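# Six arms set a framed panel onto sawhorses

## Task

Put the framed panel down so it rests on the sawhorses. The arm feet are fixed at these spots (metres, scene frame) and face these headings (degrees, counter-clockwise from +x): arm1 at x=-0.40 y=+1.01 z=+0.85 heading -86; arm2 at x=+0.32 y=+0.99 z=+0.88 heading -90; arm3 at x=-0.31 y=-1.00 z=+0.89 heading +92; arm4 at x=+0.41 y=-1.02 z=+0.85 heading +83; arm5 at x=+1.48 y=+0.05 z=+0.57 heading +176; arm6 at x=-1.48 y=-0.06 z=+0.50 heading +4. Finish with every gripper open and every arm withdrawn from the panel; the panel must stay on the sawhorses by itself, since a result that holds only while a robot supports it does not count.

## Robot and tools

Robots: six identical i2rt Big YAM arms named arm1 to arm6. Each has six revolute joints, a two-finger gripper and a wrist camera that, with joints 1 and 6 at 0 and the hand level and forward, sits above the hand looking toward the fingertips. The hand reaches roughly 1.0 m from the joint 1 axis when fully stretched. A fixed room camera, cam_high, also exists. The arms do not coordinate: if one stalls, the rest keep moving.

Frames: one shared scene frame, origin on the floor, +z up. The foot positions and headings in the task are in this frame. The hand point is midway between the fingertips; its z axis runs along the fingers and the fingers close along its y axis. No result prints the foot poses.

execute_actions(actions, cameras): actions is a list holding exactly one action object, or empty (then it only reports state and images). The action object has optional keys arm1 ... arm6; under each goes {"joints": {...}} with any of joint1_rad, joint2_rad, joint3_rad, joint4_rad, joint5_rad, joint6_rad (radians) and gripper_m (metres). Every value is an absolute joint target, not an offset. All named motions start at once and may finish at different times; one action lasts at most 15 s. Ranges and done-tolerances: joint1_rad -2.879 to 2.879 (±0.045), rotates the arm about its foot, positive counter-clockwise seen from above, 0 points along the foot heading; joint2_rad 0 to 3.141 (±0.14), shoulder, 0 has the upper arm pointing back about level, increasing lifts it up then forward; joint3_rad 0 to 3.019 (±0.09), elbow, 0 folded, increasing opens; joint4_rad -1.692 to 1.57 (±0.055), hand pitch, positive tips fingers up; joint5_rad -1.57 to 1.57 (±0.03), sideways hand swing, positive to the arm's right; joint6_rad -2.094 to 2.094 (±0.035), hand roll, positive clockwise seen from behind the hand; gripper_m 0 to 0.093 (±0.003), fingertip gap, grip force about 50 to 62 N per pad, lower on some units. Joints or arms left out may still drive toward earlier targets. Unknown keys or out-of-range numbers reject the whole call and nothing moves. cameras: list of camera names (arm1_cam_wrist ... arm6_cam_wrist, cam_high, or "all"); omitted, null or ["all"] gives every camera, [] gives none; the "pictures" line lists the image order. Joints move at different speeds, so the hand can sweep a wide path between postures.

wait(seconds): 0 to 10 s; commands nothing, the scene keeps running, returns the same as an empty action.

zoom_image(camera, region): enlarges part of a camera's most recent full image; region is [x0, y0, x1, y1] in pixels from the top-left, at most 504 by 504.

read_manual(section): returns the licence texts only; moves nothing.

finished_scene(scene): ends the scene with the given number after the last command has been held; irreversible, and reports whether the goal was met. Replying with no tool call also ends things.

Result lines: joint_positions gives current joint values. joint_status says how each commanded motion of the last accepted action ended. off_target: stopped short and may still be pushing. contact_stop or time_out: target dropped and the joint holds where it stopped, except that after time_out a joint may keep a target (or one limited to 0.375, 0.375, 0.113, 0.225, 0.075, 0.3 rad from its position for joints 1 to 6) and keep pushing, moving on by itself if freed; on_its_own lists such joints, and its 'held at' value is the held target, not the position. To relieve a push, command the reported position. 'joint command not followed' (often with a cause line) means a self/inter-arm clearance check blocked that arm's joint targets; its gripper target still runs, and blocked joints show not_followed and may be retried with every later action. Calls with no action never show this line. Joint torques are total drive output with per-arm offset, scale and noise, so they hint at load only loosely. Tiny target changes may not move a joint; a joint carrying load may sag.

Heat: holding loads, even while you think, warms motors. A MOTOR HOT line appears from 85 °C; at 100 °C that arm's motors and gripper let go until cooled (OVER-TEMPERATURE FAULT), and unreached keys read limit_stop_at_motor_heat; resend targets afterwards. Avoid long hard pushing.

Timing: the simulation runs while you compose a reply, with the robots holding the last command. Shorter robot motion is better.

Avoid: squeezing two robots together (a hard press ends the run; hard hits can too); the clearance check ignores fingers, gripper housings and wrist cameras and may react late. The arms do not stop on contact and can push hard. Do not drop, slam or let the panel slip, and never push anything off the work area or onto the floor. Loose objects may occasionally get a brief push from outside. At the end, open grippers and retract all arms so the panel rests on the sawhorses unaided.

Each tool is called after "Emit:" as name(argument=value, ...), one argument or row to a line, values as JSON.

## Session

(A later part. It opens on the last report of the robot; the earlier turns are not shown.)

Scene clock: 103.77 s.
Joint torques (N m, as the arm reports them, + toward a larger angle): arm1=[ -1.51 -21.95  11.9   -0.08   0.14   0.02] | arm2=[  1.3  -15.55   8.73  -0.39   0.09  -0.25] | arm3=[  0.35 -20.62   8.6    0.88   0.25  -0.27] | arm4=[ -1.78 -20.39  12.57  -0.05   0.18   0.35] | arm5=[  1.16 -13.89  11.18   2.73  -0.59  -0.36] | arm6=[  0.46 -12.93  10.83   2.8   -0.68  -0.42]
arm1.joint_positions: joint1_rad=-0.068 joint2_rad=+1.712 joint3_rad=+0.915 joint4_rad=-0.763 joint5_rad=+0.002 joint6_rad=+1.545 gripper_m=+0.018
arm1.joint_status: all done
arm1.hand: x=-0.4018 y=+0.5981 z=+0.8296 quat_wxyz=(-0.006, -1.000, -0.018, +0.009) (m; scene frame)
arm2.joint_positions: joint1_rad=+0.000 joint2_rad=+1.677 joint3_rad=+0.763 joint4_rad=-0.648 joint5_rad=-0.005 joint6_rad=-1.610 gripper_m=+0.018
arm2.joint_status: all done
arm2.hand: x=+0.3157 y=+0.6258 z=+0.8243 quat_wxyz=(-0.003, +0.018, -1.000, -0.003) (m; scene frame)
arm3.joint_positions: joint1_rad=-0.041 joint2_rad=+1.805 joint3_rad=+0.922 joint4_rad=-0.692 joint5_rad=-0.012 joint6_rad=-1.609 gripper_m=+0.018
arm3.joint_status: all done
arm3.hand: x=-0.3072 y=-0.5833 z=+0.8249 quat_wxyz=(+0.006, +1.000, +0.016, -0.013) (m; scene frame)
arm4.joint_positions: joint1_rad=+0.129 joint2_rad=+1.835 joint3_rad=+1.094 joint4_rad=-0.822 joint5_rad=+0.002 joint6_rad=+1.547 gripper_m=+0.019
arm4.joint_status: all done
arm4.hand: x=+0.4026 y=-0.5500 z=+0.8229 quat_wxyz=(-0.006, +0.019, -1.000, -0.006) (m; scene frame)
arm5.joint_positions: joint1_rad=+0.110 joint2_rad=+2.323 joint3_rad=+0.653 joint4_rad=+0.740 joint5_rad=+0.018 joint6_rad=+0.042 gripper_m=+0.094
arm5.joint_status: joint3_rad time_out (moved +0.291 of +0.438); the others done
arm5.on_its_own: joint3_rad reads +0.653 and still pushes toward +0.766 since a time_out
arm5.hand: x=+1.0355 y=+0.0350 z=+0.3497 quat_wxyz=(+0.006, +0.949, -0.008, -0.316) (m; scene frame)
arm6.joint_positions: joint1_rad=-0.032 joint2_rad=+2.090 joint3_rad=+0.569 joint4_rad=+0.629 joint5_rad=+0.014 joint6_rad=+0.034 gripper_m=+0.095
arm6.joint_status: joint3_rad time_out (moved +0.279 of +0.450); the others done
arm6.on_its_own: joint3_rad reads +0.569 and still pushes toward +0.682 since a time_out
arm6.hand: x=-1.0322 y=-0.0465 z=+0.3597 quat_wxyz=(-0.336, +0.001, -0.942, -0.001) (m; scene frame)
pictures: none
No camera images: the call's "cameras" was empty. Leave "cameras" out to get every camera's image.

Emit:
execute_actions(
  actions=[
    {"arm1":{"joints":{"joint2_rad":1.345,"joint3_rad":1.35,"joint4_rad":-1.40}},"arm2":{"joints":{"joint2_rad":1.235,"joint3_rad":1.18,"joint4_rad":-1.33}},"arm3":{"joints":{"joint2_rad":1.38,"joint3_rad":1.32,"joint4_rad":-1.31}},"arm4":{"joints":{"joint2_rad":1.49,"joint3_rad":1.52,"joint4_rad":-1.425}},"arm5":{"joints":{"joint1_rad":0.105,"joint2_rad":2.33,"joint3_rad":1.18,"joint4_rad":0.58}},"arm6":{"joints":{"joint1_rad":-0.035,"joint2_rad":2.18,"joint3_rad":1.13,"joint4_rad":0.46}}},
  ],
  cameras=["cam_high","arm5_cam_wrist","arm6_cam_wrist"],
)

Scene clock: 113.60 s.
Joint torques (N m, as the arm reports them, + toward a larger angle): arm1=[ -1.1  -21.61  18.45  -0.52  -0.04   0.08] | arm2=[  1.19 -13.2   14.92  -1.11   0.17  -0.26] | arm3=[  0.18 -17.84  14.33   0.06   0.23  -0.27] | arm4=[ -1.64 -20.41  17.6   -0.07  -0.06   0.41] | arm5=[  0.68 -20.63  14.96   3.08  -0.07   0.38] | arm6=[  0.07 -22.48  13.63   3.54   0.07   0.32]
arm1.joint_positions: joint1_rad=-0.073 joint2_rad=+1.425 joint3_rad=+1.231 joint4_rad=-1.380 joint5_rad=+0.005 joint6_rad=+1.540 gripper_m=+0.018
arm1.joint_status: joint3_rad time_out (moved +0.316 of +0.435); the others done
arm1.on_its_own: joint3_rad reads +1.231 and still pushes toward +1.344 since a time_out
arm1.hand: x=-0.4011 y=+0.6021 z=+1.0484 quat_wxyz=(+0.001, -1.000, -0.018, +0.010) (m; scene frame)
arm2.joint_positions: joint1_rad=+0.001 joint2_rad=+1.309 joint3_rad=+1.048 joint4_rad=-1.305 joint5_rad=-0.007 joint6_rad=-1.609 gripper_m=+0.018
arm2.joint_status: joint3_rad time_out (moved +0.285 of +0.417); the others done
arm2.on_its_own: joint3_rad reads +1.048 and still pushes toward +1.161 since a time_out
arm2.hand: x=+0.3161 y=+0.6280 z=+1.0423 quat_wxyz=(-0.004, +0.018, -1.000, -0.004) (m; scene frame)
arm3.joint_positions: joint1_rad=-0.039 joint2_rad=+1.454 joint3_rad=+1.165 joint4_rad=-1.291 joint5_rad=-0.011 joint6_rad=-1.609 gripper_m=+0.018
arm3.joint_status: joint3_rad time_out (moved +0.243 of +0.398); the others done
arm3.on_its_own: joint3_rad reads +1.165 and still pushes toward +1.278 since a time_out
arm3.hand: x=-0.3050 y=-0.5895 z=+1.0426 quat_wxyz=(+0.008, +1.000, +0.017, -0.012) (m; scene frame)
arm4.joint_positions: joint1_rad=+0.121 joint2_rad=+1.583 joint3_rad=+1.402 joint4_rad=-1.398 joint5_rad=+0.008 joint6_rad=+1.539 gripper_m=+0.019
arm4.joint_status: joint3_rad time_out (moved +0.308 of +0.426); the others done
arm4.on_its_own: joint3_rad reads +1.402 and still pushes toward +1.514 since a time_out
arm4.hand: x=+0.4049 y=-0.5527 z=+1.0420 quat_wxyz=(-0.009, +0.019, -1.000, +0.003) (m; scene frame)
arm5.joint_positions: joint1_rad=+0.101 joint2_rad=+2.391 joint3_rad=+1.065 joint4_rad=+0.534 joint5_rad=+0.002 joint6_rad=-0.037 gripper_m=+0.094
arm5.joint_status: joint3_rad time_out (moved +0.412 of +0.527); the others done
arm5.on_its_own: joint3_rad reads +1.065 and still pushes toward +1.177 since a time_out
arm5.hand: x=+0.8646 y=+0.0325 z=+0.3597 quat_wxyz=(-0.001, +0.925, +0.026, -0.380) (m; scene frame)
arm6.joint_positions: joint1_rad=-0.041 joint2_rad=+2.218 joint3_rad=+1.004 joint4_rad=+0.420 joint5_rad=-0.003 joint6_rad=-0.035 gripper_m=+0.095
arm6.joint_status: joint3_rad time_out (moved +0.435 of +0.561); the others done
arm6.on_its_own: joint3_rad reads +1.004 and still pushes toward +1.116 since a time_out
arm6.hand: x=-0.8643 y=-0.0429 z=+0.3662 quat_wxyz=(-0.381, +0.031, -0.924, +0.004) (m; scene frame)
pictures: arm5_cam_wrist, arm6_cam_wrist, cam_high
Images, in order (width x height): arm5_cam_wrist 616x616, arm6_cam_wrist 616x616, cam_high 504x504.

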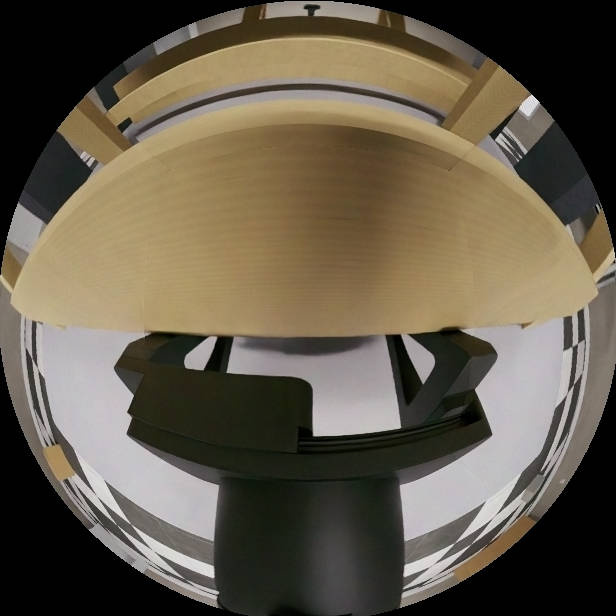

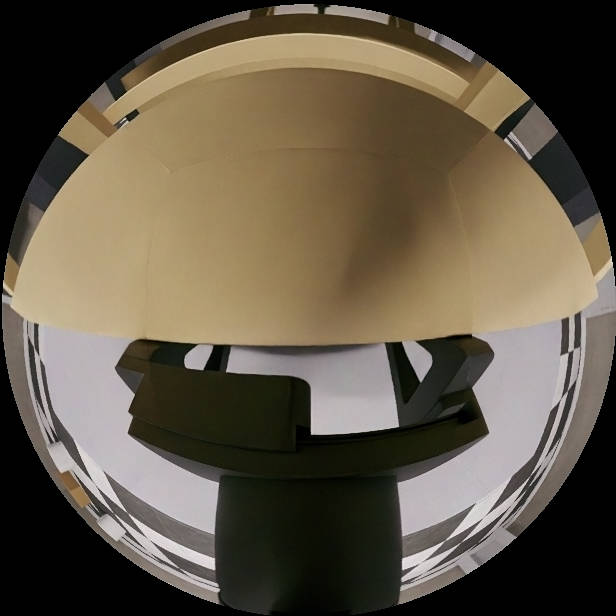

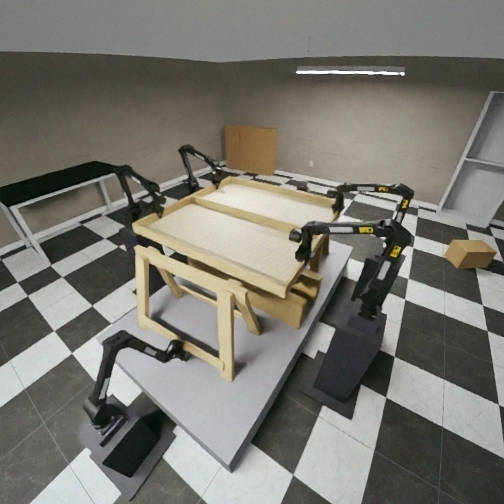

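Emit:
execute_actions(
  actions=[
    {"arm5":{"joints":{"joint2_rad":2.61,"joint3_rad":1.95,"joint4_rad":0.055}},"arm6":{"joints":{"joint2_rad":2.51,"joint3_rad":1.89,"joint4_rad":-0.015}}},
  ],
  cameras=["cam_high"],
)

Scene clock: 122.90 s.
Joint torques (N m, as the arm reports them, + toward a larger angle): arm1=[ -0.93 -21.61  18.48  -0.4   -0.03   0.06] | arm2=[  1.18 -13.21  14.92  -1.11   0.16  -0.26] | arm3=[  0.12 -17.85  14.32   0.06   0.24  -0.28] | arm4=[ -1.25 -20.21  17.71  -0.17  -0.04   0.38] | arm5=[ -0.46 -24.07  19.12   2.61   0.27   0.39] | arm6=[ -1.72 -24.91  17.05   3.12  -0.12   0.16]
arm1.joint_positions: joint1_rad=-0.073 joint2_rad=+1.425 joint3_rad=+1.231 joint4_rad=-1.380 joint5_rad=+0.005 joint6_rad=+1.540 gripper_m=+0.018
arm1.joint_status: not commanded
arm1.on_its_own: joint3_rad reads +1.231 and still pushes toward +1.344 since a time_out
arm1.hand: x=-0.4011 y=+0.6021 z=+1.0484 quat_wxyz=(+0.001, -1.000, -0.018, +0.010) (m; scene frame)
arm2.joint_positions: joint1_rad=+0.001 joint2_rad=+1.309 joint3_rad=+1.048 joint4_rad=-1.305 joint5_rad=-0.007 joint6_rad=-1.609 gripper_m=+0.018
arm2.joint_status: not commanded
arm2.on_its_own: joint3_rad reads +1.048 and still pushes toward +1.161 since a time_out
arm2.hand: x=+0.3161 y=+0.6280 z=+1.0423 quat_wxyz=(-0.004, +0.018, -1.000, -0.004) (m; scene frame)
arm3.joint_positions: joint1_rad=-0.039 joint2_rad=+1.454 joint3_rad=+1.165 joint4_rad=-1.291 joint5_rad=-0.011 joint6_rad=-1.609 gripper_m=+0.018
arm3.joint_status: not commanded
arm3.on_its_own: joint3_rad reads +1.165 and still pushes toward +1.278 since a time_out
arm3.hand: x=-0.3050 y=-0.5895 z=+1.0426 quat_wxyz=(+0.008, +1.000, +0.017, -0.012) (m; scene frame)
arm4.joint_positions: joint1_rad=+0.121 joint2_rad=+1.583 joint3_rad=+1.402 joint4_rad=-1.398 joint5_rad=+0.008 joint6_rad=+1.539 gripper_m=+0.019
arm4.joint_status: not commanded
arm4.on_its_own: joint3_rad reads +1.402 and still pushes toward +1.514 since a time_out
arm4.hand: x=+0.4049 y=-0.5527 z=+1.0420 quat_wxyz=(-0.009, +0.019, -1.000, +0.003) (m; scene frame)
arm5.joint_positions: joint1_rad=+0.114 joint2_rad=+2.642 joint3_rad=+1.799 joint4_rad=+0.024 joint5_rad=-0.008 joint6_rad=-0.041 gripper_m=+0.094
arm5.joint_status: joint3_rad time_out (moved +0.734 of +0.885); the others done
arm5.on_its_own: joint3_rad reads +1.799 and still pushes toward +1.912 since a time_out
arm5.hand: x=+0.6666 y=+0.0151 z=+0.3540 quat_wxyz=(+0.006, +0.929, +0.036, -0.368) (m; scene frame)
arm6.joint_positions: joint1_rad=-0.017 joint2_rad=+2.497 joint3_rad=+1.734 joint4_rad=-0.046 joint5_rad=+0.001 joint6_rad=-0.020 gripper_m=+0.095
arm6.joint_status: joint3_rad time_out (moved +0.731 of +0.886); the others done
arm6.on_its_own: joint3_rad reads +1.734 and still pushes toward +1.847 since a time_out
arm6.hand: x=-0.6640 y=-0.0184 z=+0.3706 quat_wxyz=(-0.374, +0.035, -0.927, -0.001) (m; scene frame)
pictures: cam_high
Images, in order (width x height): cam_high 504x504.

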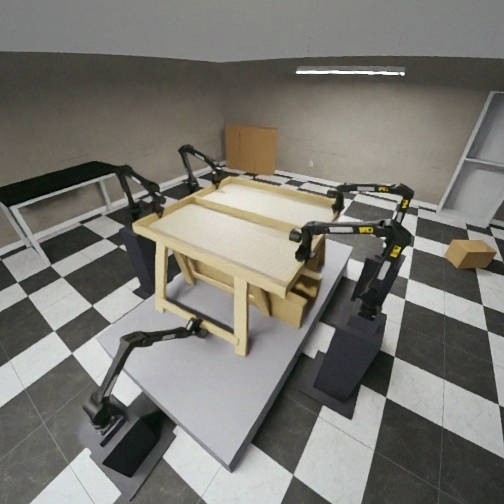

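Emit:
execute_actions(
  actions=[
    {"arm5":{"joints":{"joint2_rad":2.45,"joint3_rad":1.2,"joint4_rad":0.40}},"arm6":{"joints":{"joint2_rad":2.3,"joint3_rad":1.15,"joint4_rad":0.30}},"arm1":{"joints":{"joint2_rad":1.38,"joint3_rad":1.225,"joint4_rad":-1.26}},"arm2":{"joints":{"joint2_rad":1.285,"joint3_rad":1.055,"joint4_rad":-1.19}},"arm3":{"joints":{"joint2_rad":1.43,"joint3_rad":1.18,"joint4_rad":-1.17}},"arm4":{"joints":{"joint2_rad":1.525,"joint3_rad":1.40,"joint4_rad":-1.28}}},
  ],
  cameras=[],
)

Emit:
execute_actions(
  actions=[
    {"arm5":{"joints":{"joint2_rad":1.9,"joint3_rad":0.7,"joint4_rad":1.55}},"arm6":{"joints":{"joint2_rad":1.7,"joint3_rad":0.7,"joint4_rad":1.55}},"arm1":{"joints":{"joint2_rad":1.455,"joint3_rad":1.165,"joint4_rad":-1.27}},"arm2":{"joints":{"joint2_rad":1.35,"joint3_rad":1.0,"joint4_rad":-1.2}},"arm3":{"joints":{"joint2_rad":1.50,"joint3_rad":1.112,"joint4_rad":-1.18}},"arm4":{"joints":{"joint2_rad":1.61,"joint3_rad":1.345,"joint4_rad":-1.29}}},
  ],
  cameras=["cam_high","arm5_cam_wrist","arm6_cam_wrist"],
)

Scene clock: 139.07 s.
Joint torques (N m, as the arm reports them, + toward a larger angle): arm1=[ -0.96 -20.12  15.67   0.69   0.15   0.09] | arm2=[  1.2  -12.03  12.49   0.35   0.22  -0.26] | arm3=[  0.17 -17.8   11.21   1.62   0.16  -0.28] | arm4=[ -1.23 -19.72  13.57   1.65  -0.01   0.4 ] | arm5=[ -0.55 -15.58   6.24   1.97   0.1    0.16] | arm6=[ -0.94 -20.76   6.32   2.26  -0.08   0.12]
arm1.joint_positions: joint1_rad=-0.073 joint2_rad=+1.444 joint3_rad=+1.143 joint4_rad=-1.267 joint5_rad=+0.001 joint6_rad=+1.539 gripper_m=+0.018
arm1.joint_status: all done
arm1.hand: x=-0.4011 y=+0.6033 z=+1.0084 quat_wxyz=(-0.002, -1.000, -0.018, +0.008) (m; scene frame)
arm2.joint_positions: joint1_rad=+0.001 joint2_rad=+1.340 joint3_rad=+0.974 joint4_rad=-1.202 joint5_rad=-0.009 joint6_rad=-1.609 gripper_m=+0.018
arm2.joint_status: all done
arm2.hand: x=+0.3164 y=+0.6297 z=+1.0046 quat_wxyz=(-0.005, +0.018, -1.000, -0.006) (m; scene frame)
arm3.joint_positions: joint1_rad=-0.039 joint2_rad=+1.500 joint3_rad=+1.112 joint4_rad=-1.192 joint5_rad=-0.009 joint6_rad=-1.608 gripper_m=+0.018
arm3.joint_status: all done
arm3.hand: x=-0.3050 y=-0.5848 z=+1.0055 quat_wxyz=(+0.008, +1.000, +0.016, -0.011) (m; scene frame)
arm4.joint_positions: joint1_rad=+0.121 joint2_rad=+1.610 joint3_rad=+1.337 joint4_rad=-1.301 joint5_rad=+0.007 joint6_rad=+1.540 gripper_m=+0.019
arm4.joint_status: all done
arm4.hand: x=+0.4051 y=-0.5490 z=+1.0059 quat_wxyz=(-0.008, +0.019, -1.000, +0.000) (m; scene frame)
arm5.joint_positions: joint1_rad=+0.114 joint2_rad=+2.437 joint3_rad=+1.187 joint4_rad=+0.383 joint5_rad=-0.003 joint6_rad=-0.010 gripper_m=+0.094
arm5.joint_status: all done
arm5.hand: x=+0.8412 y=+0.0222 z=+0.3407 quat_wxyz=(+0.009, +0.938, +0.021, -0.345) (m; scene frame)
arm6.joint_positions: joint1_rad=-0.027 joint2_rad=+2.307 joint3_rad=+1.131 joint4_rad=+0.286 joint5_rad=+0.000 joint6_rad=-0.016 gripper_m=+0.095
arm6.joint_status: all done
arm6.hand: x=-0.8466 y=-0.0348 z=+0.3297 quat_wxyz=(-0.336, +0.029, -0.941, +0.000) (m; scene frame)
pictures: none
No camera images: the call's "cameras" was empty. Leave "cameras" out to get every camera's image.

Scene clock: 140.73 s.
Joint torques (N m, as the arm reports them, + toward a larger angle): arm1=[ -1.12 -13.33  11.15   0.24   0.16   0.06] | arm2=[ 1.17 -7.53  8.95 -0.05  0.22 -0.26] | arm3=[  0.16 -12.43   7.27   1.15   0.15  -0.28] | arm4=[ -1.73 -13.64   9.54   1.16   0.     0.41] | arm5=[ -0.36 -10.34   5.56   2.47   0.11   0.14] | arm6=[ -0.76 -13.15   6.45   2.79  -0.06   0.13]
arm1.joint_positions: joint1_rad=-0.073 joint2_rad=+1.447 joint3_rad=+1.140 joint4_rad=-1.267 joint5_rad=+0.001 joint6_rad=+1.539 gripper_m=+0.018
arm1.joint_status: all done
arm1.hand: x=-0.4011 y=+0.6045 z=+1.0060 quat_wxyz=(+0.001, -1.000, -0.018, +0.008) (m; scene frame)
arm2.joint_positions: joint1_rad=+0.001 joint2_rad=+1.342 joint3_rad=+0.971 joint4_rad=-1.202 joint5_rad=-0.009 joint6_rad=-1.609 gripper_m=+0.018
arm2.joint_status: all done
arm2.hand: x=+0.3164 y=+0.6308 z=+1.0030 quat_wxyz=(-0.005, +0.018, -1.000, -0.008) (m; scene frame)
arm3.joint_positions: joint1_rad=-0.039 joint2_rad=+1.501 joint3_rad=+1.106 joint4_rad=-1.189 joint5_rad=-0.009 joint6_rad=-1.608 gripper_m=+0.018
arm3.joint_status: all done
arm3.hand: x=-0.3051 y=-0.5866 z=+1.0029 quat_wxyz=(+0.011, +1.000, +0.016, -0.011) (m; scene frame)
arm4.joint_positions: joint1_rad=+0.121 joint2_rad=+1.610 joint3_rad=+1.331 joint4_rad=-1.298 joint5_rad=+0.007 joint6_rad=+1.540 gripper_m=+0.019
arm4.joint_status: all done
arm4.hand: x=+0.4051 y=-0.5503 z=+1.0038 quat_wxyz=(-0.008, +0.019, -1.000, +0.002) (m; scene frame)
arm5.joint_positions: joint1_rad=+0.114 joint2_rad=+1.891 joint3_rad=+0.702 joint4_rad=+1.525 joint5_rad=-0.003 joint6_rad=-0.010 gripper_m=+0.094
arm5.joint_status: all done
arm5.hand: x=+0.8953 y=+0.0268 z=+0.7612 quat_wxyz=(+0.014, +0.579, +0.012, -0.815) (m; scene frame)
arm6.joint_positions: joint1_rad=-0.027 joint2_rad=+1.698 joint3_rad=+0.697 joint4_rad=+1.526 joint5_rad=+0.000 joint6_rad=-0.016 gripper_m=+0.095
arm6.joint_status: all done
arm6.hand: x=-0.9209 y=-0.0337 z=+0.8066 quat_wxyz=(-0.868, +0.018, -0.497, -0.009) (m; scene frame)
pictures: arm5_cam_wrist, arm6_cam_wrist, cam_high
Images, in order (width x height): arm5_cam_wrist 616x616, arm6_cam_wrist 616x616, cam_high 504x504.

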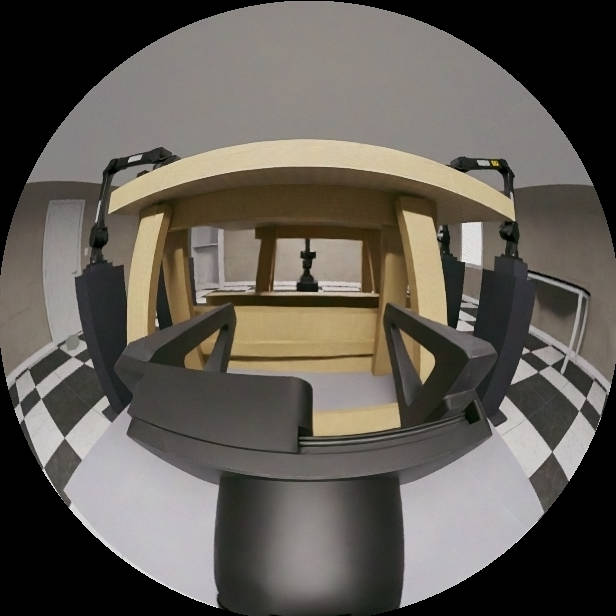

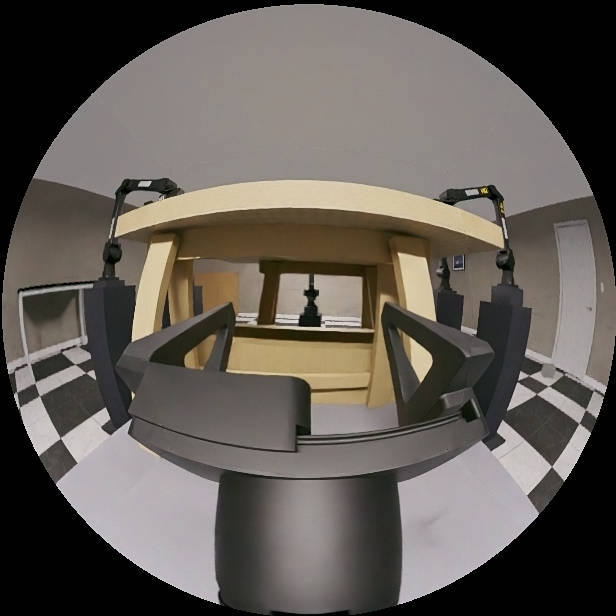

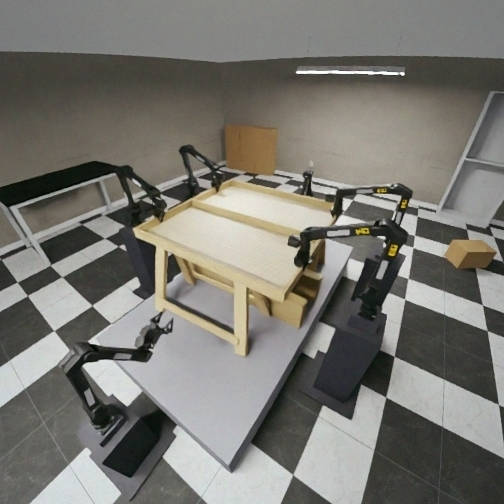

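Emit:
execute_actions(
  actions=[
    {"arm1":{"joints":{"gripper_m":0.09}},"arm2":{"joints":{"gripper_m":0.09}},"arm3":{"joints":{"gripper_m":0.09}},"arm4":{"joints":{"gripper_m":0.09}}},
  ],
  cameras=[],
)

Emit:
execute_actions(
  actions=[
    {"arm1":{"joints":{"joint2_rad":0.6}},"arm2":{"joints":{"joint2_rad":0.5}},"arm3":{"joints":{"joint2_rad":0.6}},"arm4":{"joints":{"joint2_rad":0.7}},"arm5":{"joints":{"joint2_rad":1.0,"joint3_rad":0.4}},"arm6":{"joints":{"joint2_rad":1.0,"joint3_rad":0.4}}},
  ],
  cameras=["cam_high"],
)

Scene clock: 151.23 s.
Joint torques (N m, as the arm reports them, + toward a larger angle): arm1=[ -1.01 -13.18  11.21   0.22   0.15   0.08] | arm2=[ 1.2  -7.81  9.03 -0.06 -0.05 -0.17] | arm3=[  0.21 -12.44   7.34   1.13   0.    -0.11] | arm4=[ -1.92 -13.18   9.42   1.11   0.15   0.3 ] | arm5=[ -0.57 -10.67   5.65   2.46   0.08   0.15] | arm6=[ -0.8  -13.03   6.44   2.82  -0.06   0.13]
arm1.joint_positions: joint1_rad=-0.073 joint2_rad=+1.446 joint3_rad=+1.140 joint4_rad=-1.267 joint5_rad=+0.001 joint6_rad=+1.539 gripper_m=+0.090
arm1.joint_status: all done
arm1.hand: x=-0.4011 y=+0.6044 z=+1.0064 quat_wxyz=(+0.001, -1.000, -0.018, +0.008) (m; scene frame)
arm2.joint_positions: joint1_rad=+0.001 joint2_rad=+1.344 joint3_rad=+0.971 joint4_rad=-1.202 joint5_rad=-0.002 joint6_rad=-1.619 gripper_m=+0.090
arm2.joint_status: all done
arm2.hand: x=+0.3153 y=+0.6308 z=+1.0022 quat_wxyz=(-0.002, +0.023, -1.000, -0.009) (m; scene frame)
arm3.joint_positions: joint1_rad=-0.039 joint2_rad=+1.499 joint3_rad=+1.106 joint4_rad=-1.189 joint5_rad=-0.004 joint6_rad=-1.623 gripper_m=+0.090
arm3.joint_status: all done
arm3.hand: x=-0.3042 y=-0.5866 z=+1.0035 quat_wxyz=(+0.010, +1.000, +0.024, -0.009) (m; scene frame)
arm4.joint_positions: joint1_rad=+0.121 joint2_rad=+1.609 joint3_rad=+1.331 joint4_rad=-1.298 joint5_rad=+0.002 joint6_rad=+1.554 gripper_m=+0.090
arm4.joint_status: all done
arm4.hand: x=+0.4044 y=-0.5502 z=+1.0040 quat_wxyz=(-0.006, +0.012, -1.000, +0.001) (m; scene frame)
arm5.joint_positions: joint1_rad=+0.114 joint2_rad=+1.891 joint3_rad=+0.702 joint4_rad=+1.525 joint5_rad=-0.003 joint6_rad=-0.010 gripper_m=+0.094
arm5.joint_status: not commanded
arm5.hand: x=+0.8953 y=+0.0268 z=+0.7612 quat_wxyz=(+0.014, +0.579, +0.012, -0.815) (m; scene frame)
arm6.joint_positions: joint1_rad=-0.027 joint2_rad=+1.698 joint3_rad=+0.697 joint4_rad=+1.526 joint5_rad=+0.000 joint6_rad=-0.016 gripper_m=+0.095
arm6.joint_status: not commanded
arm6.hand: x=-0.9209 y=-0.0337 z=+0.8066 quat_wxyz=(-0.868, +0.018, -0.497, -0.009) (m; scene frame)
pictures: none
No camera images: the call's "cameras" was empty. Leave "cameras" out to get every camera's image.

Scene clock: 152.83 s.
Joint torques (N m, as the arm reports them, + toward a larger angle): arm1=[-0.94  0.83 11.32  1.62  0.12  0.  ] | arm2=[ 1.23  2.    9.86  1.21 -0.02 -0.09] | arm3=[ 0.05  0.26  8.2   2.49  0.02 -0.02] | arm4=[-1.2   1.29  9.45  2.48  0.14  0.24] | arm5=[-0.44 -1.69  9.4   1.4   0.1   0.1 ] | arm6=[-0.81 -4.2   8.61  1.66 -0.06  0.13]
arm1.joint_positions: joint1_rad=-0.073 joint2_rad=+0.593 joint3_rad=+1.144 joint4_rad=-1.267 joint5_rad=+0.001 joint6_rad=+1.539 gripper_m=+0.090
arm1.joint_status: all done
arm1.hand: x=-0.3975 y=+0.7537 z=+1.2895 quat_wxyz=(-0.415, -0.910, -0.020, +0.013) (m; scene frame)
arm2.joint_positions: joint1_rad=+0.001 joint2_rad=+0.492 joint3_rad=+0.971 joint4_rad=-1.202 joint5_rad=-0.002 joint6_rad=-1.620 gripper_m=+0.090
arm2.joint_status: all done
arm2.hand: x=+0.3154 y=+0.7410 z=+1.2566 quat_wxyz=(+0.009, +0.022, -0.914, +0.404) (m; scene frame)
arm3.joint_positions: joint1_rad=-0.039 joint2_rad=+0.595 joint3_rad=+1.106 joint4_rad=-1.189 joint5_rad=-0.004 joint6_rad=-1.623 gripper_m=+0.090
arm3.joint_status: all done
arm3.hand: x=-0.3005 y=-0.7253 z=+1.3152 quat_wxyz=(-0.428, +0.904, +0.020, +0.004) (m; scene frame)
arm4.joint_positions: joint1_rad=+0.121 joint2_rad=+0.690 joint3_rad=+1.331 joint4_rad=-1.297 joint5_rad=+0.002 joint6_rad=+1.555 gripper_m=+0.090
arm4.joint_status: all done
arm4.hand: x=+0.4022 y=-0.7474 z=+1.3502 quat_wxyz=(-0.008, +0.012, -0.896, -0.443) (m; scene frame)
arm5.joint_positions: joint1_rad=+0.114 joint2_rad=+1.004 joint3_rad=+0.401 joint4_rad=+1.536 joint5_rad=-0.003 joint6_rad=-0.010 gripper_m=+0.094
arm5.joint_status: all done
arm5.hand: x=+1.1383 y=+0.0374 z=+1.0332 quat_wxyz=(+0.014, +0.313, +0.006, -0.949) (m; scene frame)
arm6.joint_positions: joint1_rad=-0.027 joint2_rad=+1.004 joint3_rad=+0.395 joint4_rad=+1.537 joint5_rad=+0.000 joint6_rad=-0.016 gripper_m=+0.095
arm6.joint_status: all done
arm6.hand: x=-1.1414 y=-0.0415 z=+0.9715 quat_wxyz=(-0.950, +0.013, -0.312, -0.011) (m; scene frame)
pictures: cam_high
Images, in order (width x height): cam_high 504x504.

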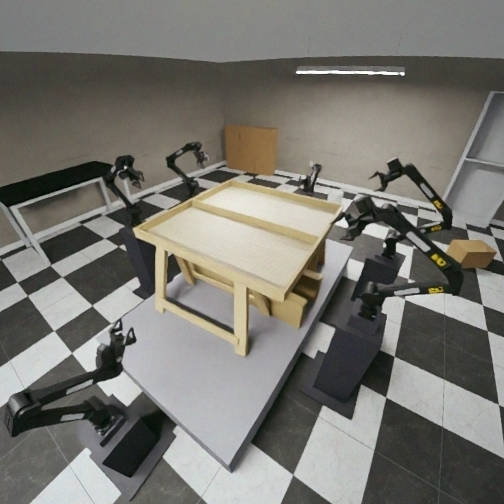

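Emit:
finished_scene(
  scene=2,
)

The scene is finished: the task was done.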